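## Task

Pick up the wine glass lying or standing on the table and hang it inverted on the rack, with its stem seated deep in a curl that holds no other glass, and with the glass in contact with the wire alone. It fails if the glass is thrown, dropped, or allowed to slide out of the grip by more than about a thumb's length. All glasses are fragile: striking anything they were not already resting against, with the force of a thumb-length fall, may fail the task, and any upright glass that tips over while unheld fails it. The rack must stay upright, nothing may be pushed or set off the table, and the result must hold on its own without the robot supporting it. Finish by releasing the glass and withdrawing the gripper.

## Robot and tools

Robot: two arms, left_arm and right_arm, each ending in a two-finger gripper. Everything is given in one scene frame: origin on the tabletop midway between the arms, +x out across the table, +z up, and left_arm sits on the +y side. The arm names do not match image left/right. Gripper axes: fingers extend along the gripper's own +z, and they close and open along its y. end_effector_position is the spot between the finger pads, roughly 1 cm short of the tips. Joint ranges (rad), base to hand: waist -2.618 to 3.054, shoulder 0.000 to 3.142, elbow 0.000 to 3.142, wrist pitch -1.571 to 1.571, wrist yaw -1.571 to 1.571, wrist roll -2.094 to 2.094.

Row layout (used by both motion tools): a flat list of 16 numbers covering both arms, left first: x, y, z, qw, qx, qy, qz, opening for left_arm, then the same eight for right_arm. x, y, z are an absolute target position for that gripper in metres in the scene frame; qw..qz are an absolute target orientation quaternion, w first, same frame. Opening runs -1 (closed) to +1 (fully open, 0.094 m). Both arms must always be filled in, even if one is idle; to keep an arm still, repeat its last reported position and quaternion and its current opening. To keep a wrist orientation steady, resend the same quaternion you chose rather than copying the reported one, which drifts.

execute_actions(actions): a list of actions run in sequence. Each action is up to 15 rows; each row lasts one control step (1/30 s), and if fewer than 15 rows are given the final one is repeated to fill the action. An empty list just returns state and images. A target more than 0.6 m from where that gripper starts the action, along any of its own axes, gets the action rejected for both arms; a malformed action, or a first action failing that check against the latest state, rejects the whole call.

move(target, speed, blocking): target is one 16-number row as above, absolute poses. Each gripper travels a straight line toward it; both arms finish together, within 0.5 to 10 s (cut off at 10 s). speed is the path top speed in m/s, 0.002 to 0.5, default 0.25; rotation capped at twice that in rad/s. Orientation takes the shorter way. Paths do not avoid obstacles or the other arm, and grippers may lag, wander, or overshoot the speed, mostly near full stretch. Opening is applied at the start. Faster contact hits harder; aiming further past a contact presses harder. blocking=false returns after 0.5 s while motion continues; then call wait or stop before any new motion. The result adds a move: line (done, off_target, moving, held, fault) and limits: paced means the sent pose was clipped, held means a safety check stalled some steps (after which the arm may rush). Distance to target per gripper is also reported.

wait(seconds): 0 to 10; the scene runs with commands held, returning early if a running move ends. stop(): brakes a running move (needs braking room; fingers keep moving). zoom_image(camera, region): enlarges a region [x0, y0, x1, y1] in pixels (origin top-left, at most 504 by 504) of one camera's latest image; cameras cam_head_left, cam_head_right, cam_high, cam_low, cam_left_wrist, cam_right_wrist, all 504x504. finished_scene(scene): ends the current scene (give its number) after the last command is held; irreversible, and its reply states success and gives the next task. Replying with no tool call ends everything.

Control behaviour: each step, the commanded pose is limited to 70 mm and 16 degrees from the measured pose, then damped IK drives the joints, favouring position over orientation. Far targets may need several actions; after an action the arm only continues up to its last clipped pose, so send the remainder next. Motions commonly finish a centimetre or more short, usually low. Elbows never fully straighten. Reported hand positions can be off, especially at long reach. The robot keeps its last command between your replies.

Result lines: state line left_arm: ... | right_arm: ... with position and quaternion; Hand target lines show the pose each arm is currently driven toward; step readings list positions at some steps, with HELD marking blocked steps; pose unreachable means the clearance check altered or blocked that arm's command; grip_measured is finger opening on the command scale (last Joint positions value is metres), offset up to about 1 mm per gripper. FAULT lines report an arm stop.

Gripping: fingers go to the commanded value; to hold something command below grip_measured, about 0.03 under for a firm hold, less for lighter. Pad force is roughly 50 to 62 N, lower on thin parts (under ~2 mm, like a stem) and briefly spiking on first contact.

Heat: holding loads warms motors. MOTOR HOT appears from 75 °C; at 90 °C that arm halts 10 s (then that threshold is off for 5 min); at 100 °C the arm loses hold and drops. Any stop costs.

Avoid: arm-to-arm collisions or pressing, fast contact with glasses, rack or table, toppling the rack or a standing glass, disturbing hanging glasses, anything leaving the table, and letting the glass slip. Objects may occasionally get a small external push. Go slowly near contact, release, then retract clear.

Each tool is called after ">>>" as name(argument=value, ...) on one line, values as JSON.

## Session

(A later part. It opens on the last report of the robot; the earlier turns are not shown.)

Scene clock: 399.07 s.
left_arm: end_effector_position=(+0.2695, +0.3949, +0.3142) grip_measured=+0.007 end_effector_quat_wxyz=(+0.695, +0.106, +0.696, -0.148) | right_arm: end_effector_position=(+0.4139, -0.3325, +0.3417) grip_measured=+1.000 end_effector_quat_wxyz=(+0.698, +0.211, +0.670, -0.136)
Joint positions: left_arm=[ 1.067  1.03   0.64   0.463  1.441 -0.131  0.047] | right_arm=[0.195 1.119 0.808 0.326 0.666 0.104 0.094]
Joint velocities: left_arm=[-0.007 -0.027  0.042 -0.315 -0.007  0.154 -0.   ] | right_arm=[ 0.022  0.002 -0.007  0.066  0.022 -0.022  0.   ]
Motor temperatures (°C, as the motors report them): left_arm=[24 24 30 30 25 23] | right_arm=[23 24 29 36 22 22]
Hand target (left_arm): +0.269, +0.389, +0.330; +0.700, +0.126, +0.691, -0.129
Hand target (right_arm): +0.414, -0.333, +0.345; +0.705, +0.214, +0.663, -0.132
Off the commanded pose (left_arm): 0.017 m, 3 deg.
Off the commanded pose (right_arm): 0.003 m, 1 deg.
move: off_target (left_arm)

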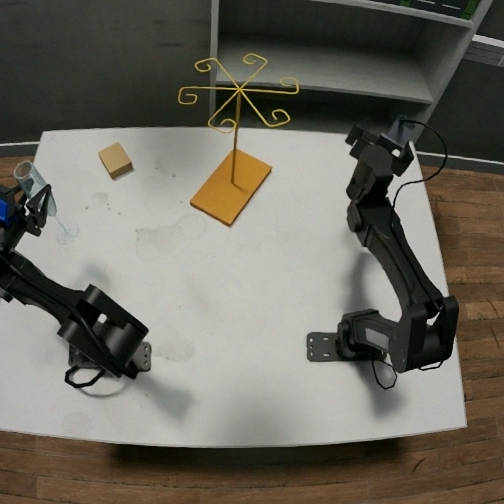

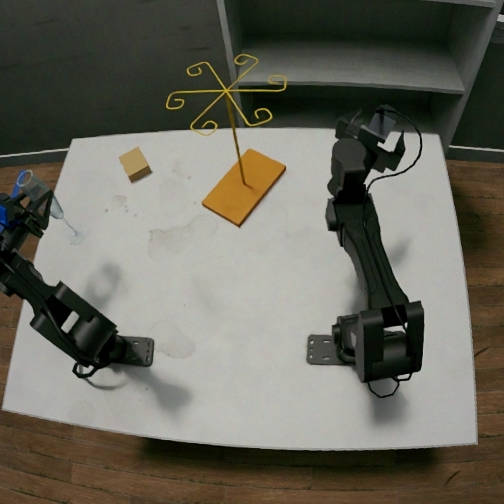

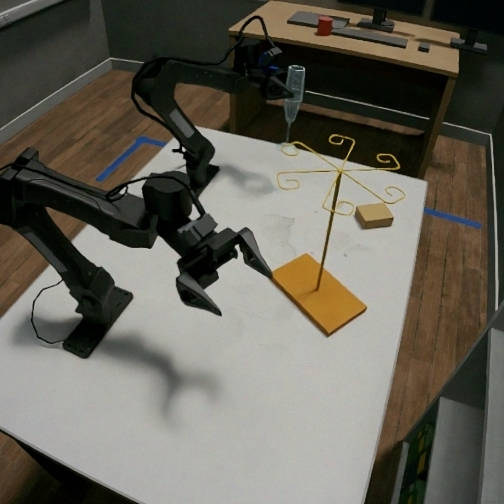

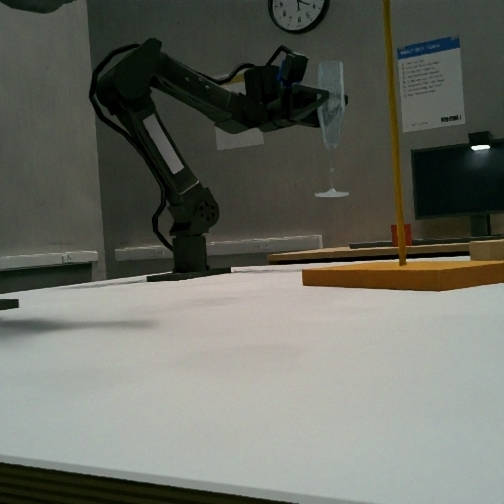

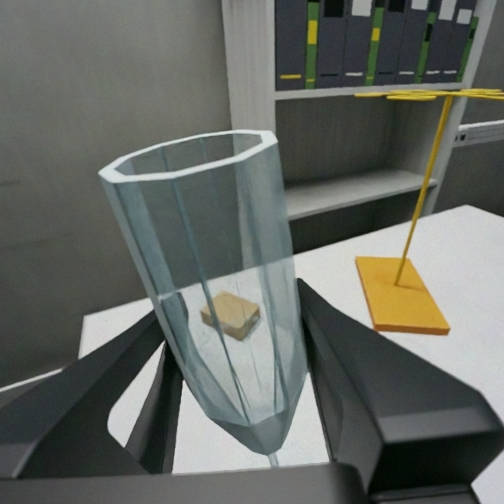

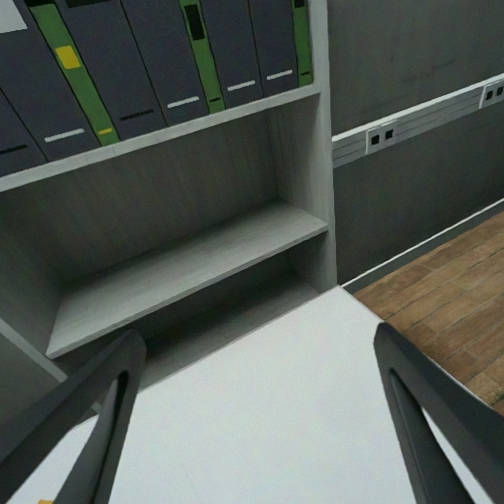

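>>> zoom_image(camera="cam_head_left", region=[170, 45, 310, 145])

>>> zoom_image(camera="cam_head_left", region=[172, 75, 242, 140])

Region (170, 45, 310, 145) of cam_head_left's 504x504 image, scaled by 3.600, with more detail than that image has; it fills the top 360 rows of this view, and the rest is white.

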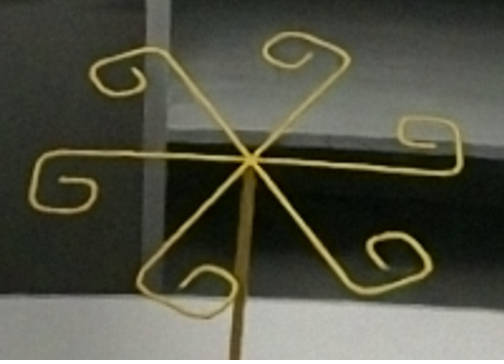

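Region (172, 75, 242, 140) of cam_head_left's 504x504 image, scaled by 7.200, with more detail than that image has; it fills the top 468 rows of this view, and the rest is white.

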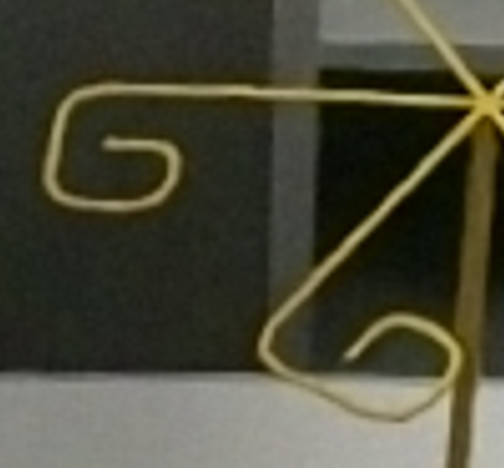

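>>> move(target=[0.38,0.33,0.34,0.615,0.348,0.615,-0.348,-0.035,0.4135,-0.3326,0.345,0.705,0.214,0.663,-0.132,1], speed=0.1)

>>> move(target=[0.38,0.33,0.34,0.189,-0.189,0.681,-0.681,-0.035,0.4135,-0.3326,0.345,0.705,0.214,0.663,-0.132,1], speed=0.2)

Scene clock: 493.67 s.
left_arm: end_effector_position=(+0.3788, +0.3339, +0.3293) grip_measured=+0.007 end_effector_quat_wxyz=(+0.626, +0.296, +0.642, -0.330) | right_arm: end_effector_position=(+0.4139, -0.3325, +0.3417) grip_measured=+1.000 end_effector_quat_wxyz=(+0.698, +0.211, +0.670, -0.136)
Joint positions: left_arm=[ 0.629  1.541  1.08   0.49   1.559 -0.083  0.047] | right_arm=[0.195 1.119 0.808 0.326 0.666 0.104 0.094]
Joint velocities: left_arm=[-0.007 -0.022 -0.002 -0.022  0.007 -0.037 -0.001] | right_arm=[-0.002  0.012 -0.017 -0.037 -0.066  0.007  0.   ]
Motor temperatures (°C, as the motors report them): left_arm=[24 25 35 29 25 23] | right_arm=[23 24 29 37 22 22]
Hand target (left_arm): +0.380, +0.331, +0.341; +0.632, +0.317, +0.632, -0.317
Hand target (right_arm): +0.414, -0.333, +0.345; +0.705, +0.214, +0.663, -0.132
Off the commanded pose (left_arm): 0.011 m, 7 deg.
Off the commanded pose (right_arm): 0.003 m, 1 deg.
joint sent to its limit (left arm) — the command would take joint 5 (wrist yaw) past its upper limit, so that joint was sent only as far as its limit.
move: off_target (left_arm)

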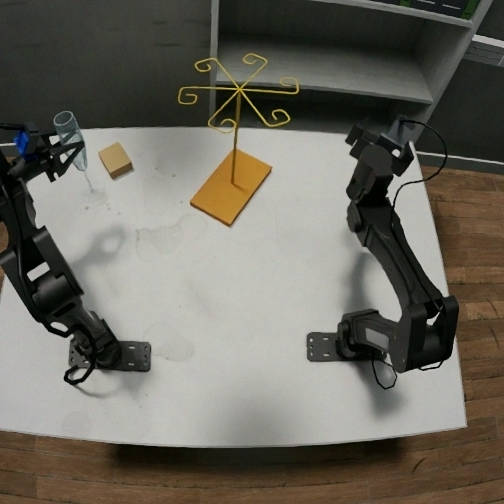

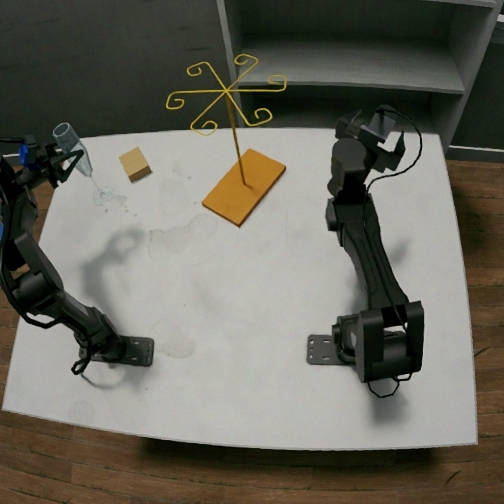

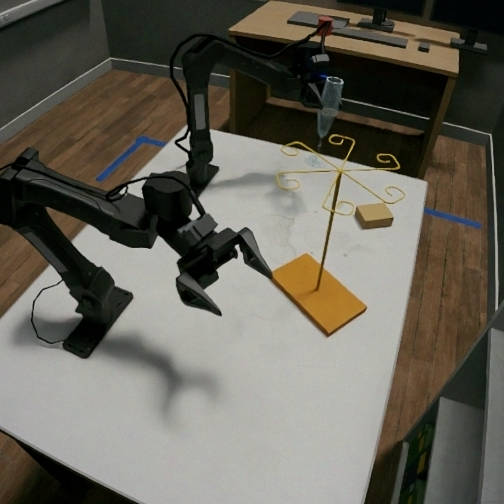

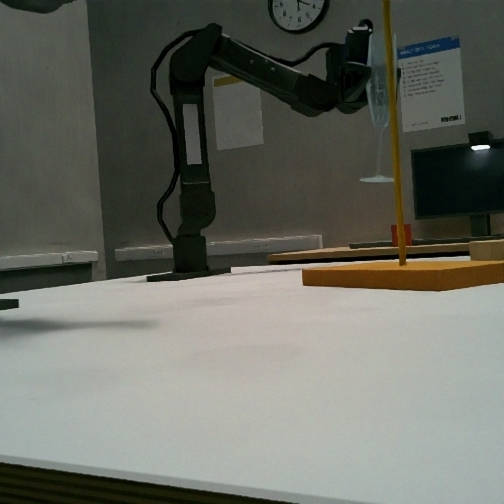

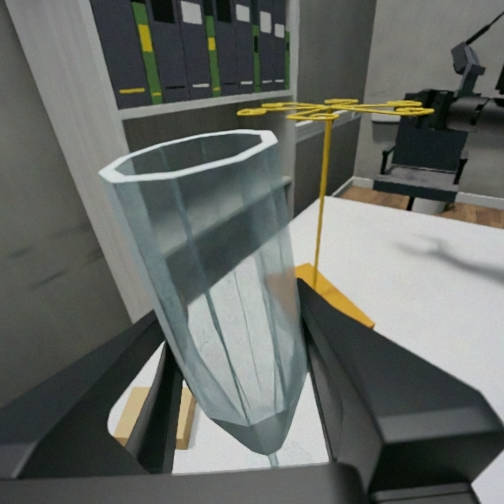

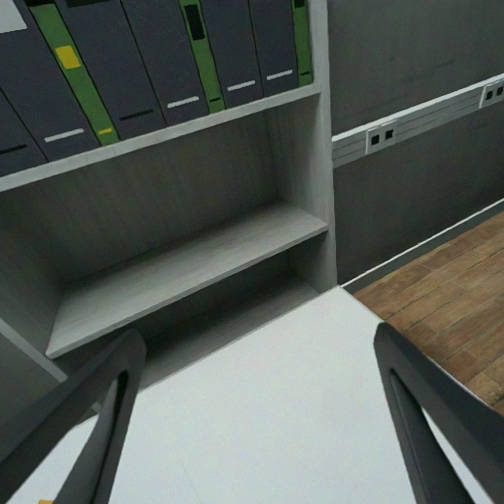

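Scene clock: 498.00 s.
left_arm: end_effector_position=(+0.3787, +0.3339, +0.3306) grip_measured=+0.007 end_effector_quat_wxyz=(+0.229, -0.230, +0.672, -0.666) | right_arm: end_effector_position=(+0.4139, -0.3325, +0.3417) grip_measured=+1.000 end_effector_quat_wxyz=(+0.698, +0.211, +0.670, -0.136)
Joint positions: left_arm=[ 0.629  1.541  1.219 -0.112  1.55  -1.134  0.047] | right_arm=[0.195 1.119 0.808 0.326 0.666 0.104 0.094]
Joint velocities: left_arm=[-0.012 -0.017  0.002 -0.037  0.022 -0.007 -0.001] | right_arm=[-0.007 -0.002 -0.002  0.007  0.007 -0.037  0.   ]
Motor temperatures (°C, as the motors report them): left_arm=[24 25 35 29 25 23] | right_arm=[23 24 29 37 22 22]
Hand target (left_arm): +0.380, +0.330, +0.339; +0.221, -0.222, +0.673, -0.670
Hand target (right_arm): +0.414, -0.333, +0.345; +0.705, +0.214, +0.663, -0.132
Off the commanded pose (left_arm): 0.010 m, 7 deg.
Off the commanded pose (right_arm): 0.003 m, 1 deg.
joint sent to its limit (left arm) — the command would take joint 5 (wrist yaw) past its upper limit, so that joint was sent only as far as its limit.
move: off_target (left_arm)

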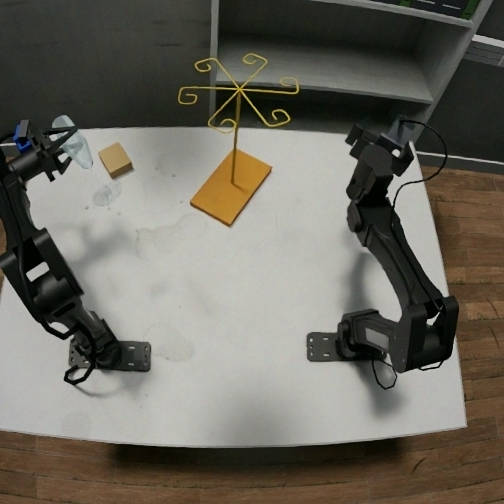

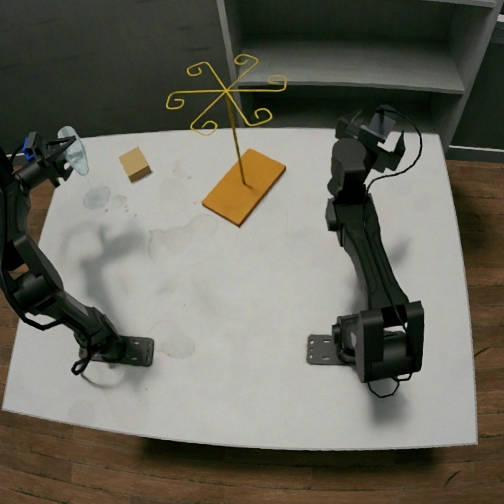

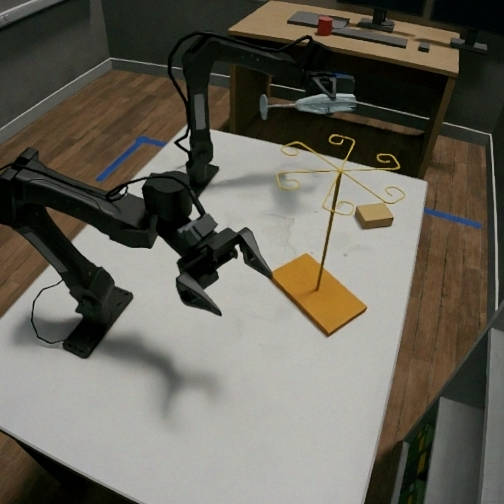

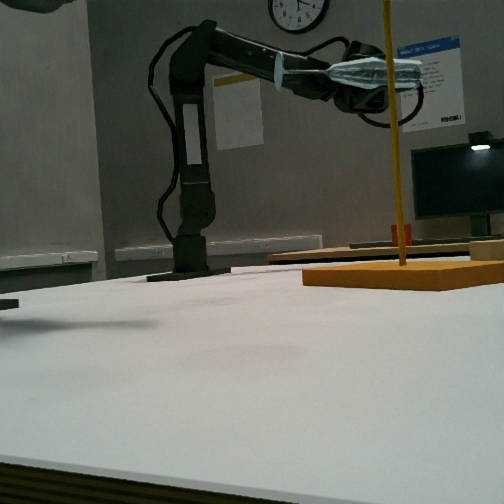

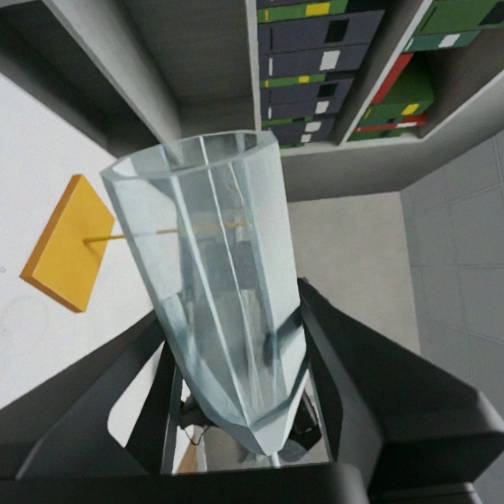

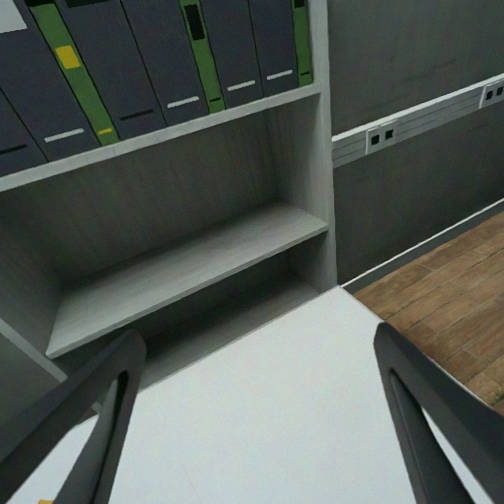

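>>> move(target=[0.38,0.333,0.33,-0.317,-0.632,0.317,-0.632,-0.035,0.4135,-0.3326,0.345,0.705,0.214,0.663,-0.132,1], speed=0.2)

Scene clock: 510.93 s.
left_arm: end_effector_position=(+0.3805, +0.3354, +0.3153) grip_measured=+0.006 end_effector_quat_wxyz=(+0.306, +0.647, -0.314, +0.624) | right_arm: end_effector_position=(+0.4139, -0.3325, +0.3417) grip_measured=+1.000 end_effector_quat_wxyz=(+0.698, +0.211, +0.670, -0.136)
Joint positions: left_arm=[ 0.629  1.659  1.424 -0.828  1.531 -2.083  0.047] | right_arm=[0.195 1.119 0.808 0.326 0.666 0.104 0.094]
Joint velocities: left_arm=[-0.007 -0.007 -0.002  0.037  0.007  0.037  0.   ] | right_arm=[ 0.002  0.007  0.002  0.007 -0.022 -0.007  0.   ]
Motor temperatures (°C, as the motors report them): left_arm=[24 26 35 29 25 23] | right_arm=[23 24 29 38 22 22]
Hand target (left_arm): +0.379, +0.333, +0.329; +0.315, +0.634, -0.318, +0.630
Hand target (right_arm): +0.414, -0.333, +0.345; +0.705, +0.214, +0.663, -0.132
Off the commanded pose (left_arm): 0.015 m, 2 deg.
Off the commanded pose (right_arm): 0.003 m, 1 deg.
joint sent to its limit (left arm) — the command would take joint 5 (wrist yaw) past its upper limit and joint 6 (wrist roll) past its lower limit, so those joints were sent only as far as their limits.
move: off_target (left_arm)

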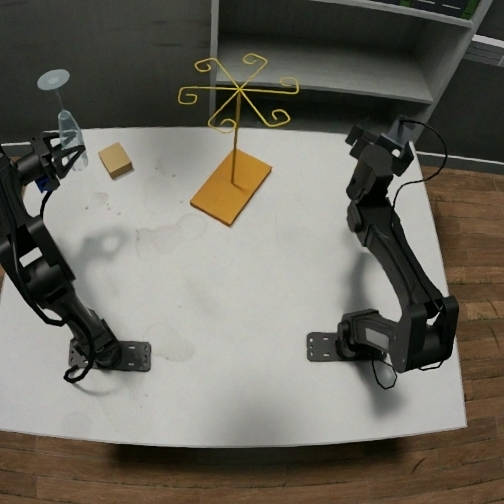

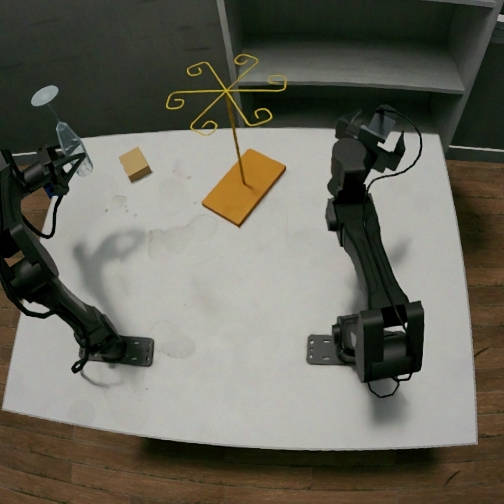

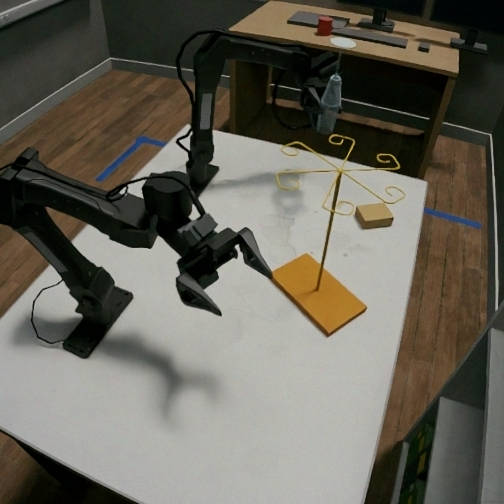

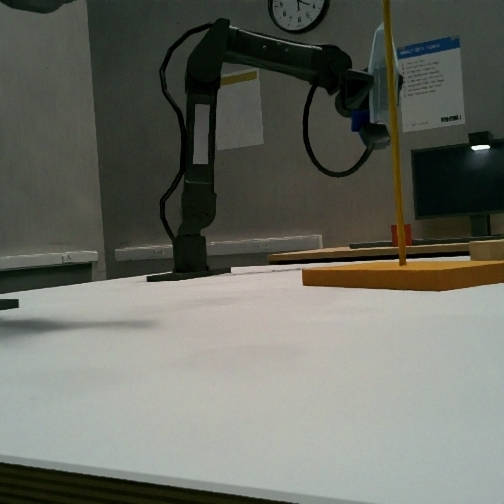

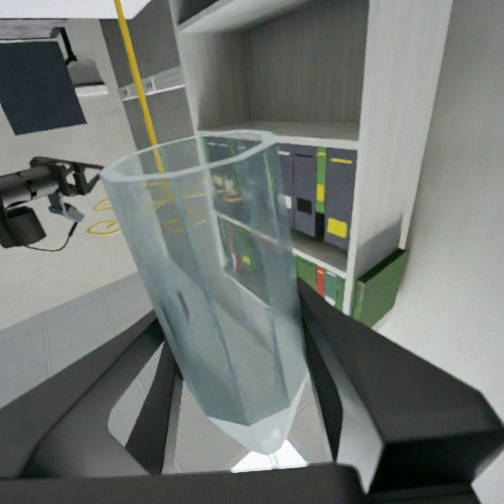

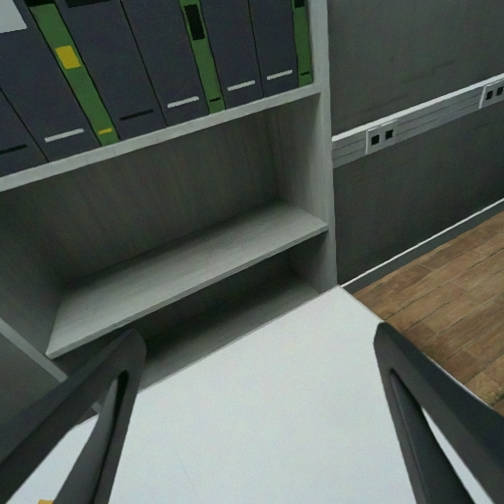

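>>> move(target=[0.40,0.20,0.215,0.431,0.561,-0.431,0.561,-0.035,0.4135,-0.3326,0.345,0.705,0.214,0.663,-0.132,1], speed=0.1)

>>> zoom_image(camera="cam_head_left", region=[100, 40, 300, 220])

Scene clock: 539.00 s.
left_arm: end_effector_position=(+0.4025, +0.2035, +0.2045) grip_measured=+0.005 end_effector_quat_wxyz=(+0.422, +0.586, -0.427, +0.544) | right_arm: end_effector_position=(+0.4139, -0.3325, +0.3417) grip_measured=+1.000 end_effector_quat_wxyz=(+0.698, +0.211, +0.670, -0.136)
Joint positions: left_arm=[ 0.257  1.904  1.316 -0.766  1.517 -1.819  0.047] | right_arm=[0.195 1.119 0.808 0.326 0.666 0.104 0.094]
Joint velocities: left_arm=[ 0.002 -0.012 -0.002 -0.037  0.007 -0.022 -0.001] | right_arm=[-0.002  0.007  0.027  0.051 -0.022  0.022  0.   ]
Motor temperatures (°C, as the motors report them): left_arm=[24 27 35 28 26 23] | right_arm=[23 24 29 38 22 22]
Hand target (left_arm): +0.402, +0.201, +0.215; +0.427, +0.563, -0.432, +0.561
Hand target (right_arm): +0.414, -0.333, +0.345; +0.705, +0.214, +0.663, -0.132
Off the commanded pose (left_arm): 0.011 m, 4 deg.
Off the commanded pose (right_arm): 0.003 m, 1 deg.
joint sent to its limit (left arm) — the command would take joint 5 (wrist yaw) past its upper limit, so that joint was sent only as far as its limit.
move: off_target (left_arm)

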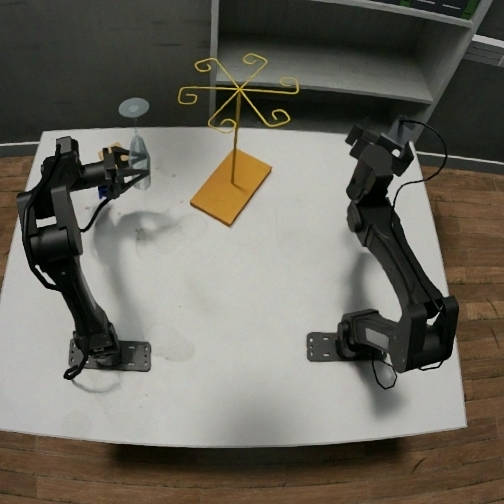

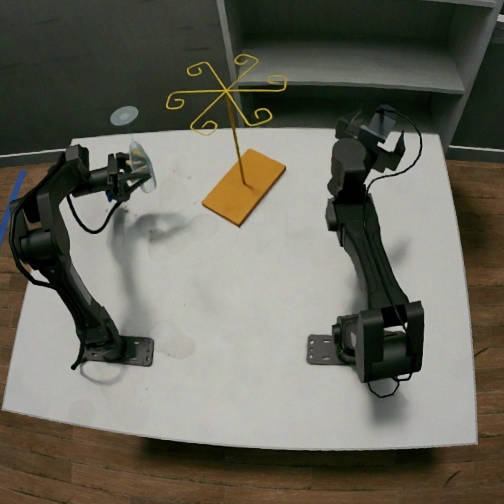

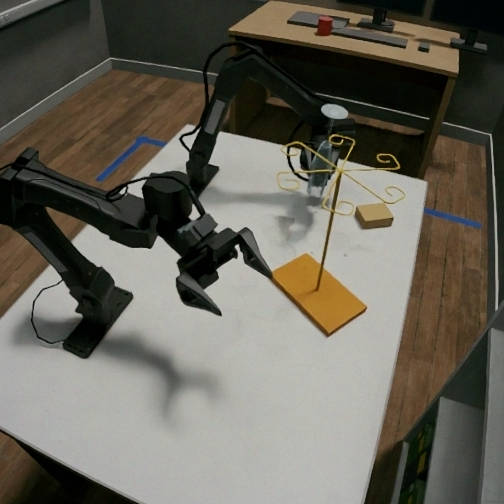

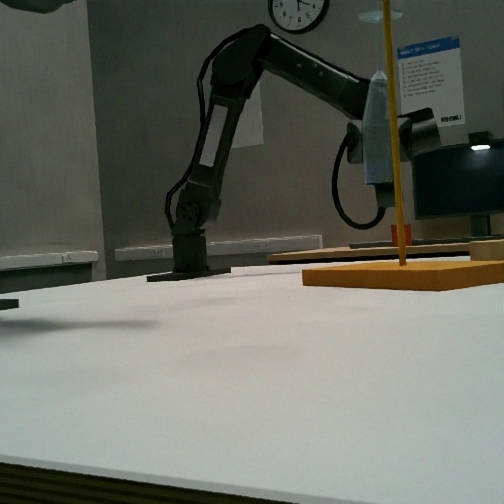

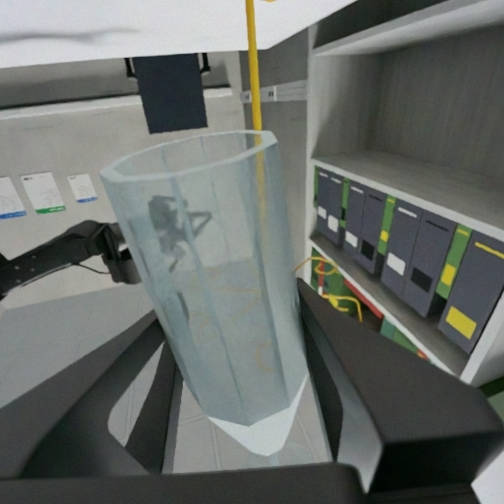

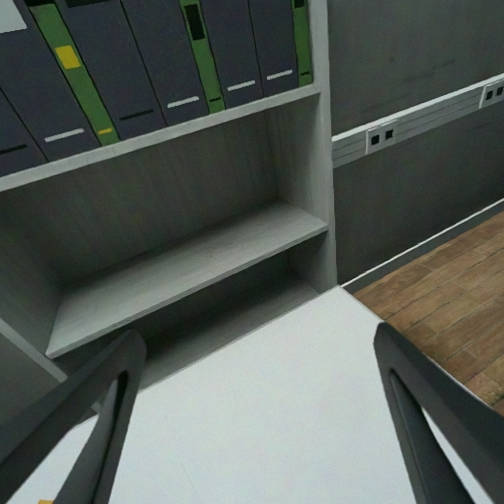

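Region (100, 40, 300, 220) of cam_head_left's 504x504 image, scaled by 2.520, with more detail than that image has; it fills the top 454 rows of this view, and the rest is white.

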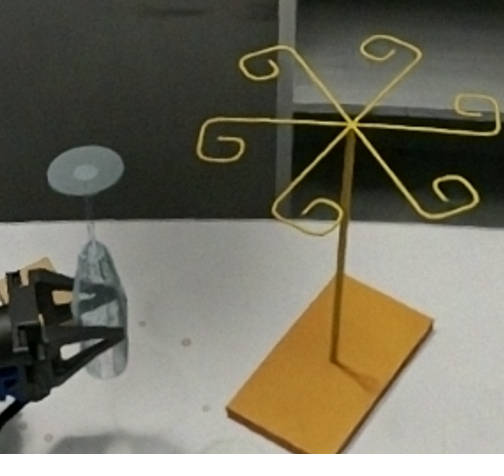

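>>> move(target=[0.40,0.125,0.235,0.482,0.517,-0.482,0.517,-0.035,0.4135,-0.3326,0.345,0.705,0.214,0.663,-0.132,1], speed=0.05)

>>> zoom_image(camera="cam_head_left", region=[140, 50, 260, 150])

>>> zoom_image(camera="cam_high", region=[250, 70, 410, 230])

Scene clock: 570.90 s.
left_arm: end_effector_position=(+0.3982, +0.1288, +0.2185) grip_measured=+0.005 end_effector_quat_wxyz=(+0.473, +0.543, -0.481, +0.500) | right_arm: end_effector_position=(+0.4139, -0.3325, +0.3416) grip_measured=+1.000 end_effector_quat_wxyz=(+0.698, +0.211, +0.670, -0.136)
Joint positions: left_arm=[ 0.059  1.935  1.413 -0.766  1.517 -1.887  0.047] | right_arm=[0.195 1.119 0.808 0.325 0.666 0.104 0.094]
Joint velocities: left_arm=[-0.007  0.002  0.002  0.051 -0.007 -0.037 -0.001] | right_arm=[-0.002 -0.002 -0.007 -0.051  0.022  0.007  0.   ]
Motor temperatures (°C, as the motors report them): left_arm=[24 28 34 27 26 23] | right_arm=[23 24 29 38 22 22]
Hand target (left_arm): +0.400, +0.125, +0.235; +0.481, +0.518, -0.485, +0.515
Hand target (right_arm): +0.414, -0.333, +0.345; +0.705, +0.214, +0.663, -0.132
Off the commanded pose (left_arm): 0.017 m, 4 deg.
Off the commanded pose (right_arm): 0.003 m, 1 deg.
joint sent to its limit (left arm) — the command would take joint 5 (wrist yaw) past its upper limit, so that joint was sent only as far as its limit.
move: off_target (left_arm)

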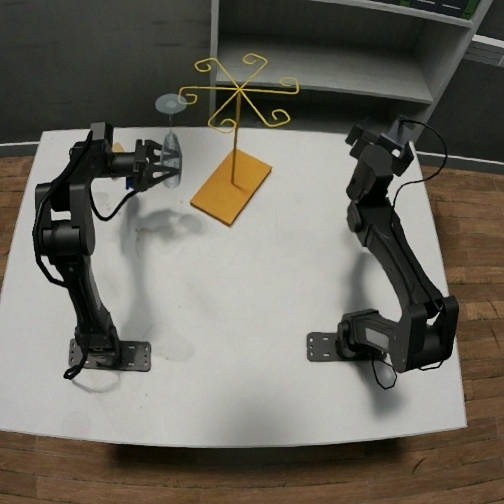

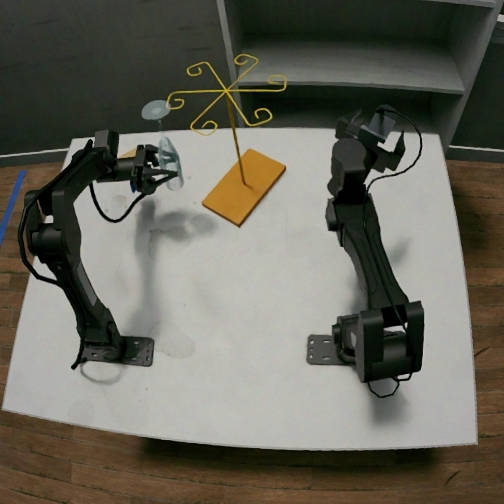

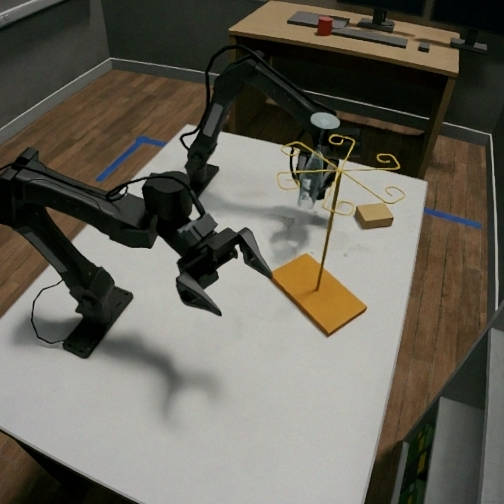

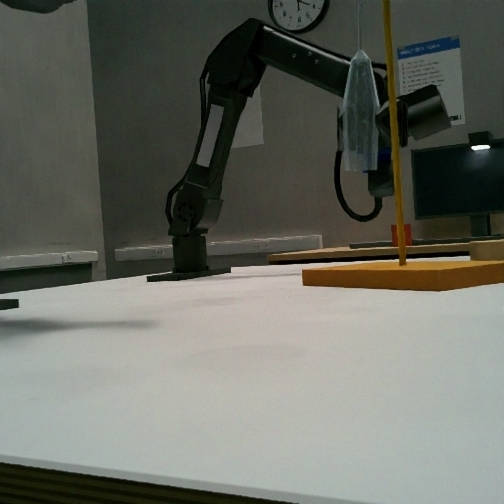

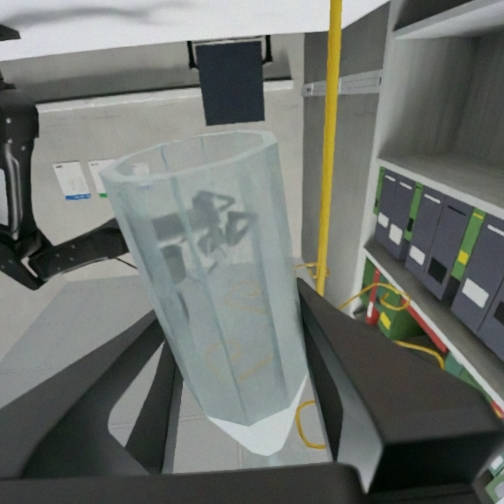

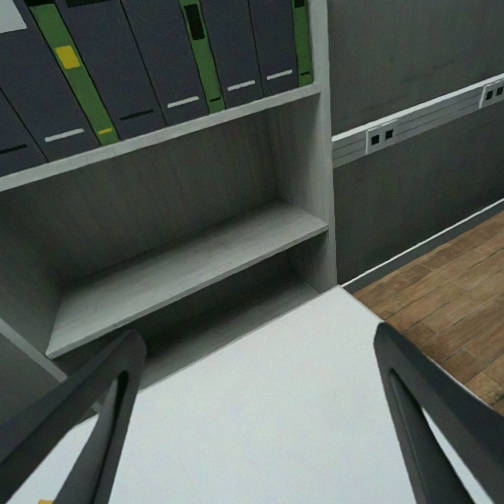

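Region (140, 50, 260, 150) of cam_head_left's 504x504 image, scaled by 4.200, with more detail than that image has.

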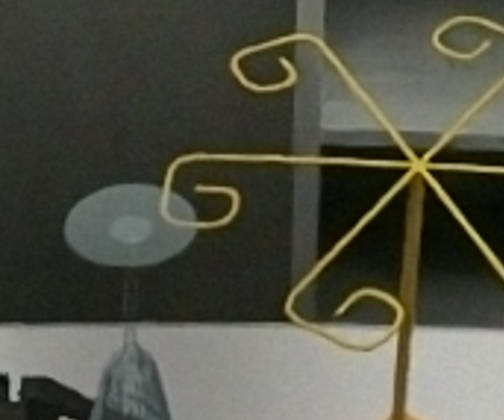

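Region (250, 70, 410, 230) of cam_high's 504x504 image, scaled by 3.150, with more detail than that image has.

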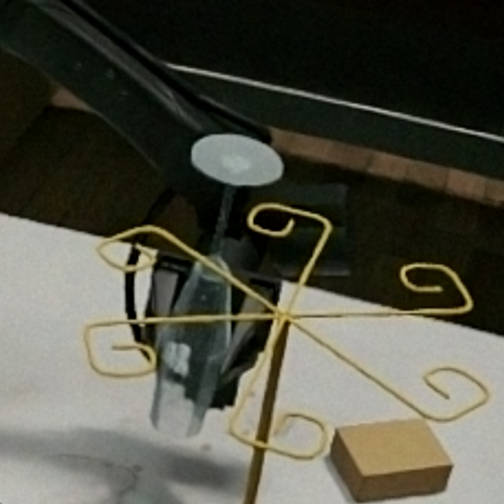

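>>> move(target=[0.405,0.062,0.238,0.510,0.490,-0.510,0.490,-0.035,0.4135,-0.3326,0.345,0.705,0.214,0.663,-0.132,1], speed=0.03)

>>> zoom_image(camera="cam_head_left", region=[140, 50, 260, 150])

>>> zoom_image(camera="cam_high", region=[250, 70, 410, 230])

Scene clock: 604.73 s.
left_arm: end_effector_position=(+0.4065, +0.0670, +0.2212) grip_measured=+0.005 end_effector_quat_wxyz=(+0.504, +0.509, -0.520, +0.465) | right_arm: end_effector_position=(+0.4139, -0.3325, +0.3417) grip_measured=+1.000 end_effector_quat_wxyz=(+0.698, +0.211, +0.670, -0.136)
Joint positions: left_arm=[-0.097  2.011  1.517 -0.595  1.504 -2.083  0.047] | right_arm=[0.195 1.119 0.808 0.326 0.666 0.104 0.094]
Joint velocities: left_arm=[ 0.007 -0.002  0.007 -0.066 -0.022  0.022 -0.   ] | right_arm=[ 0.007 -0.002 -0.002 -0.037  0.066  0.007  0.   ]
Motor temperatures (°C, as the motors report them): left_arm=[24 29 35 27 27 23] | right_arm=[23 24 29 38 22 22]
Hand target (left_arm): +0.406, +0.063, +0.238; +0.514, +0.484, -0.526, +0.475
Hand target (right_arm): +0.414, -0.333, +0.345; +0.705, +0.214, +0.663, -0.132
Off the commanded pose (left_arm): 0.018 m, 4 deg.
Off the commanded pose (right_arm): 0.003 m, 1 deg.
joint sent to its limit (left arm) — the command would take joint 6 (wrist roll) past its lower limit, so that joint was sent only as far as its limit.
move: off_target (left_arm)

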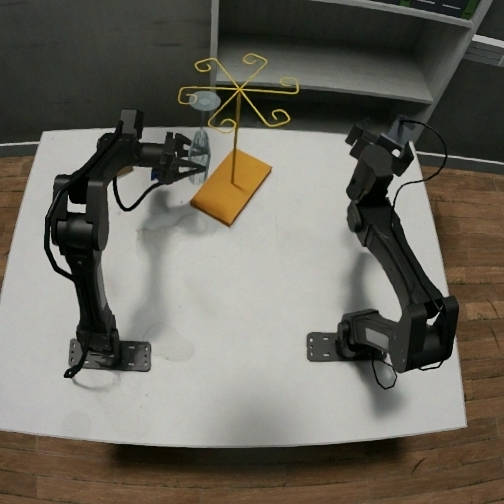

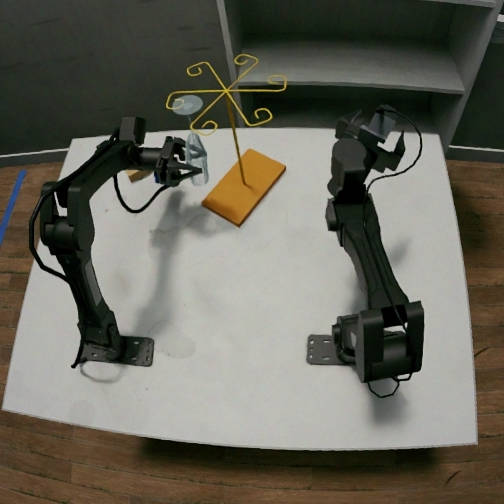

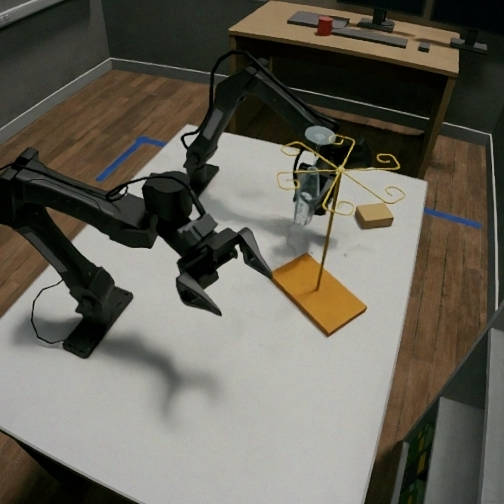

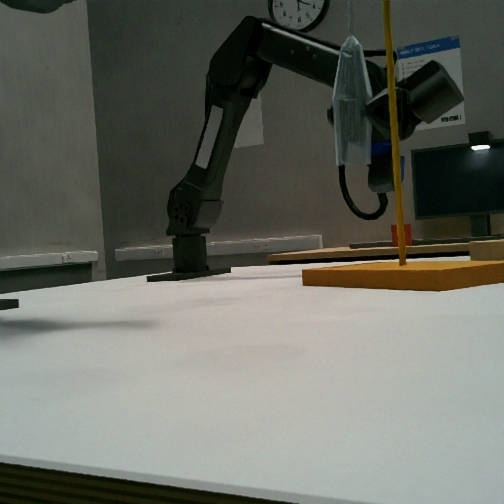

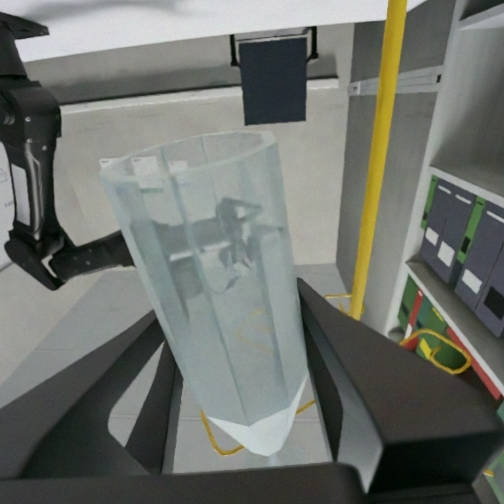

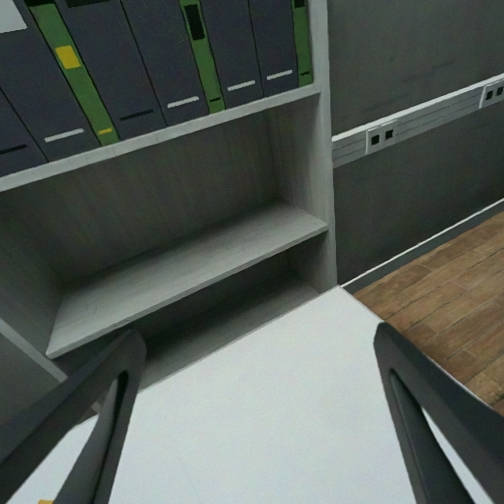

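Region (140, 50, 260, 150) of cam_head_left's 504x504 image, scaled by 4.200, with more detail than that image has.

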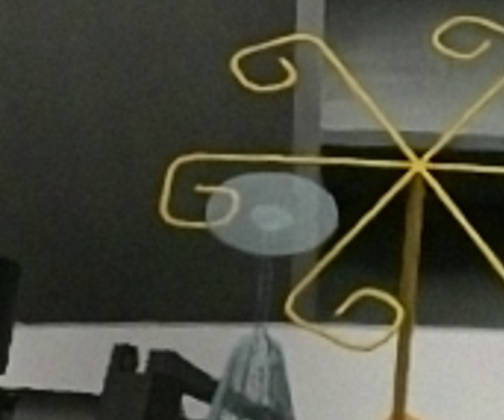

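Region (250, 70, 410, 230) of cam_high's 504x504 image, scaled by 3.150, with more detail than that image has.

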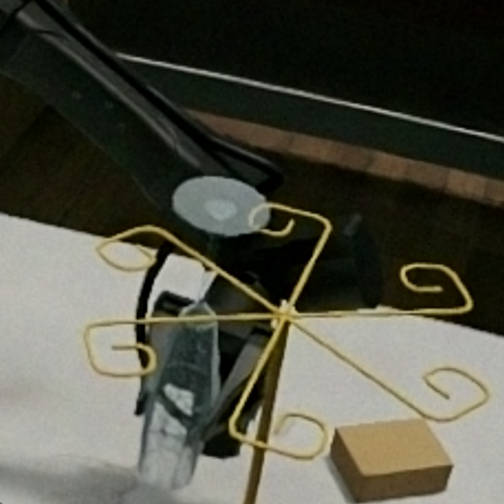

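>>> move(target=[0.405,0.062,0.238,0.534,0.515,-0.485,0.464,-0.035,0.4135,-0.3326,0.345,0.705,0.214,0.663,-0.132,1], speed=0.03)

>>> zoom_image(camera="cam_head_left", region=[140, 50, 260, 150])

Scene clock: 627.93 s.
left_arm: end_effector_position=(+0.4069, +0.0670, +0.2232) grip_measured=+0.005 end_effector_quat_wxyz=(+0.520, +0.526, -0.504, +0.446) | right_arm: end_effector_position=(+0.4139, -0.3325, +0.3416) grip_measured=+1.000 end_effector_quat_wxyz=(+0.698, +0.211, +0.670, -0.136)
Joint positions: left_arm=[-0.097  2.028  1.56  -0.688  1.504 -2.084  0.047] | right_arm=[0.195 1.119 0.808 0.325 0.666 0.104 0.094]
Joint velocities: left_arm=[ 0.007 -0.007 -0.002 -0.037  0.037 -0.007 -0.   ] | right_arm=[-0.007 -0.012  0.022 -0.095  0.007  0.037  0.   ]
Motor temperatures (°C, as the motors report them): left_arm=[24 30 36 27 27 23] | right_arm=[23 24 29 38 22 22]
Hand target (left_arm): +0.405, +0.063, +0.238; +0.538, +0.508, -0.502, +0.448
Hand target (right_arm): +0.414, -0.333, +0.345; +0.705, +0.214, +0.663, -0.132
Off the commanded pose (left_arm): 0.016 m, 4 deg.
Off the commanded pose (right_arm): 0.003 m, 1 deg.
joint sent to its limit (left arm) — the command would take joint 6 (wrist roll) past its lower limit, so that joint was sent only as far as its limit.
move: off_target (left_arm)

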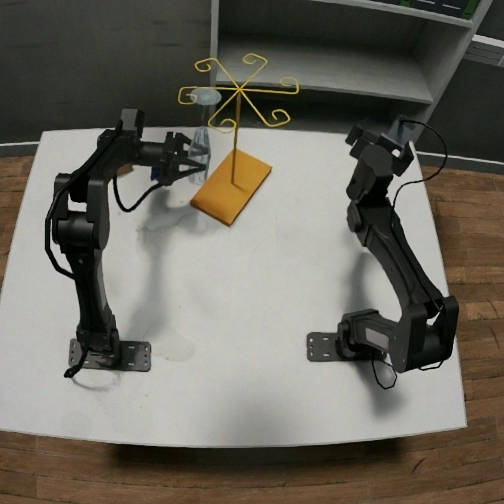

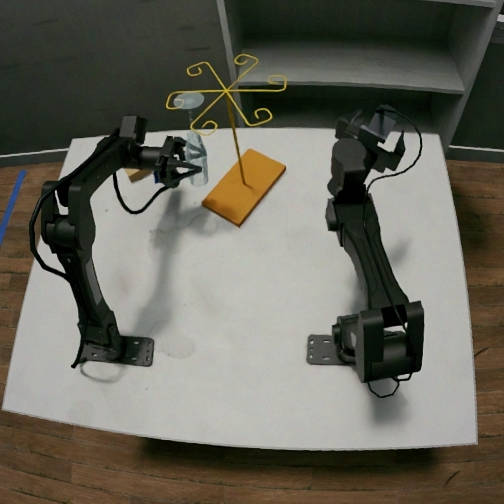

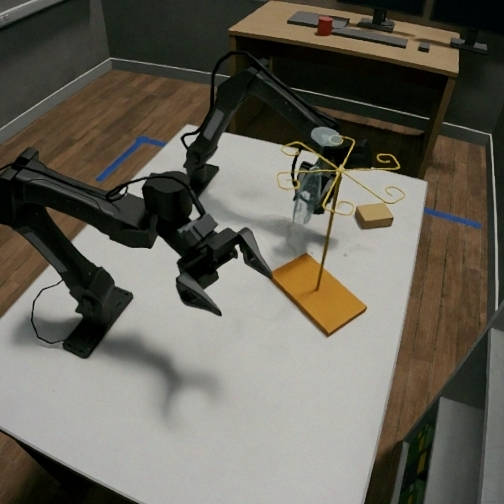

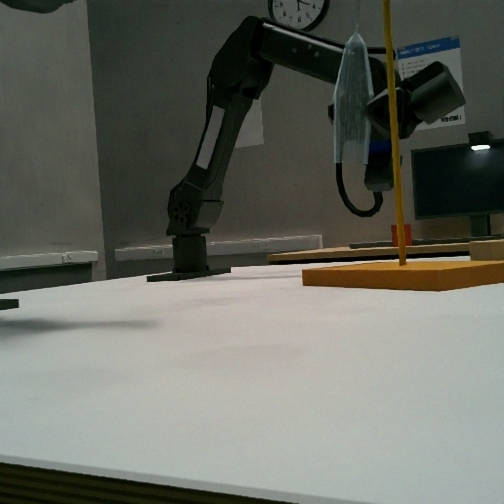

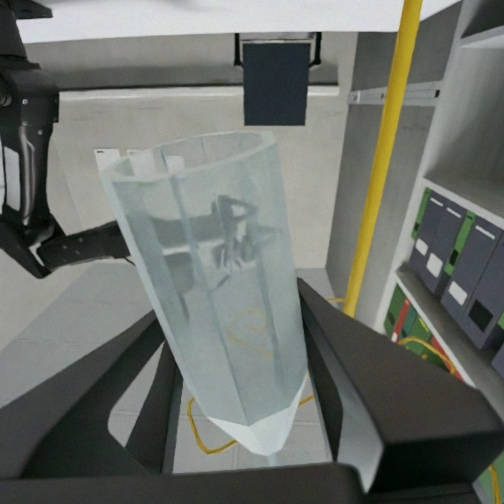

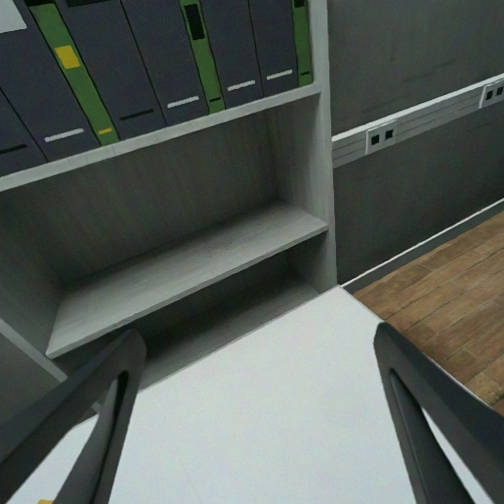

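Region (140, 50, 260, 150) of cam_head_left's 504x504 image, scaled by 4.200, with more detail than that image has.

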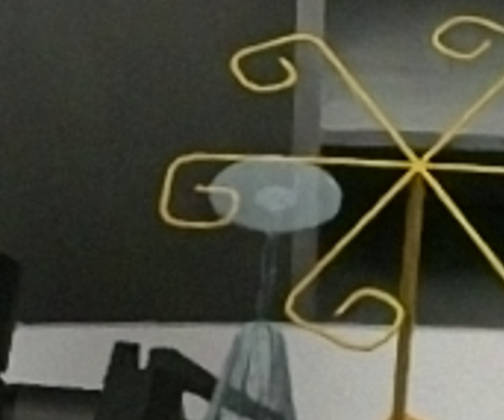

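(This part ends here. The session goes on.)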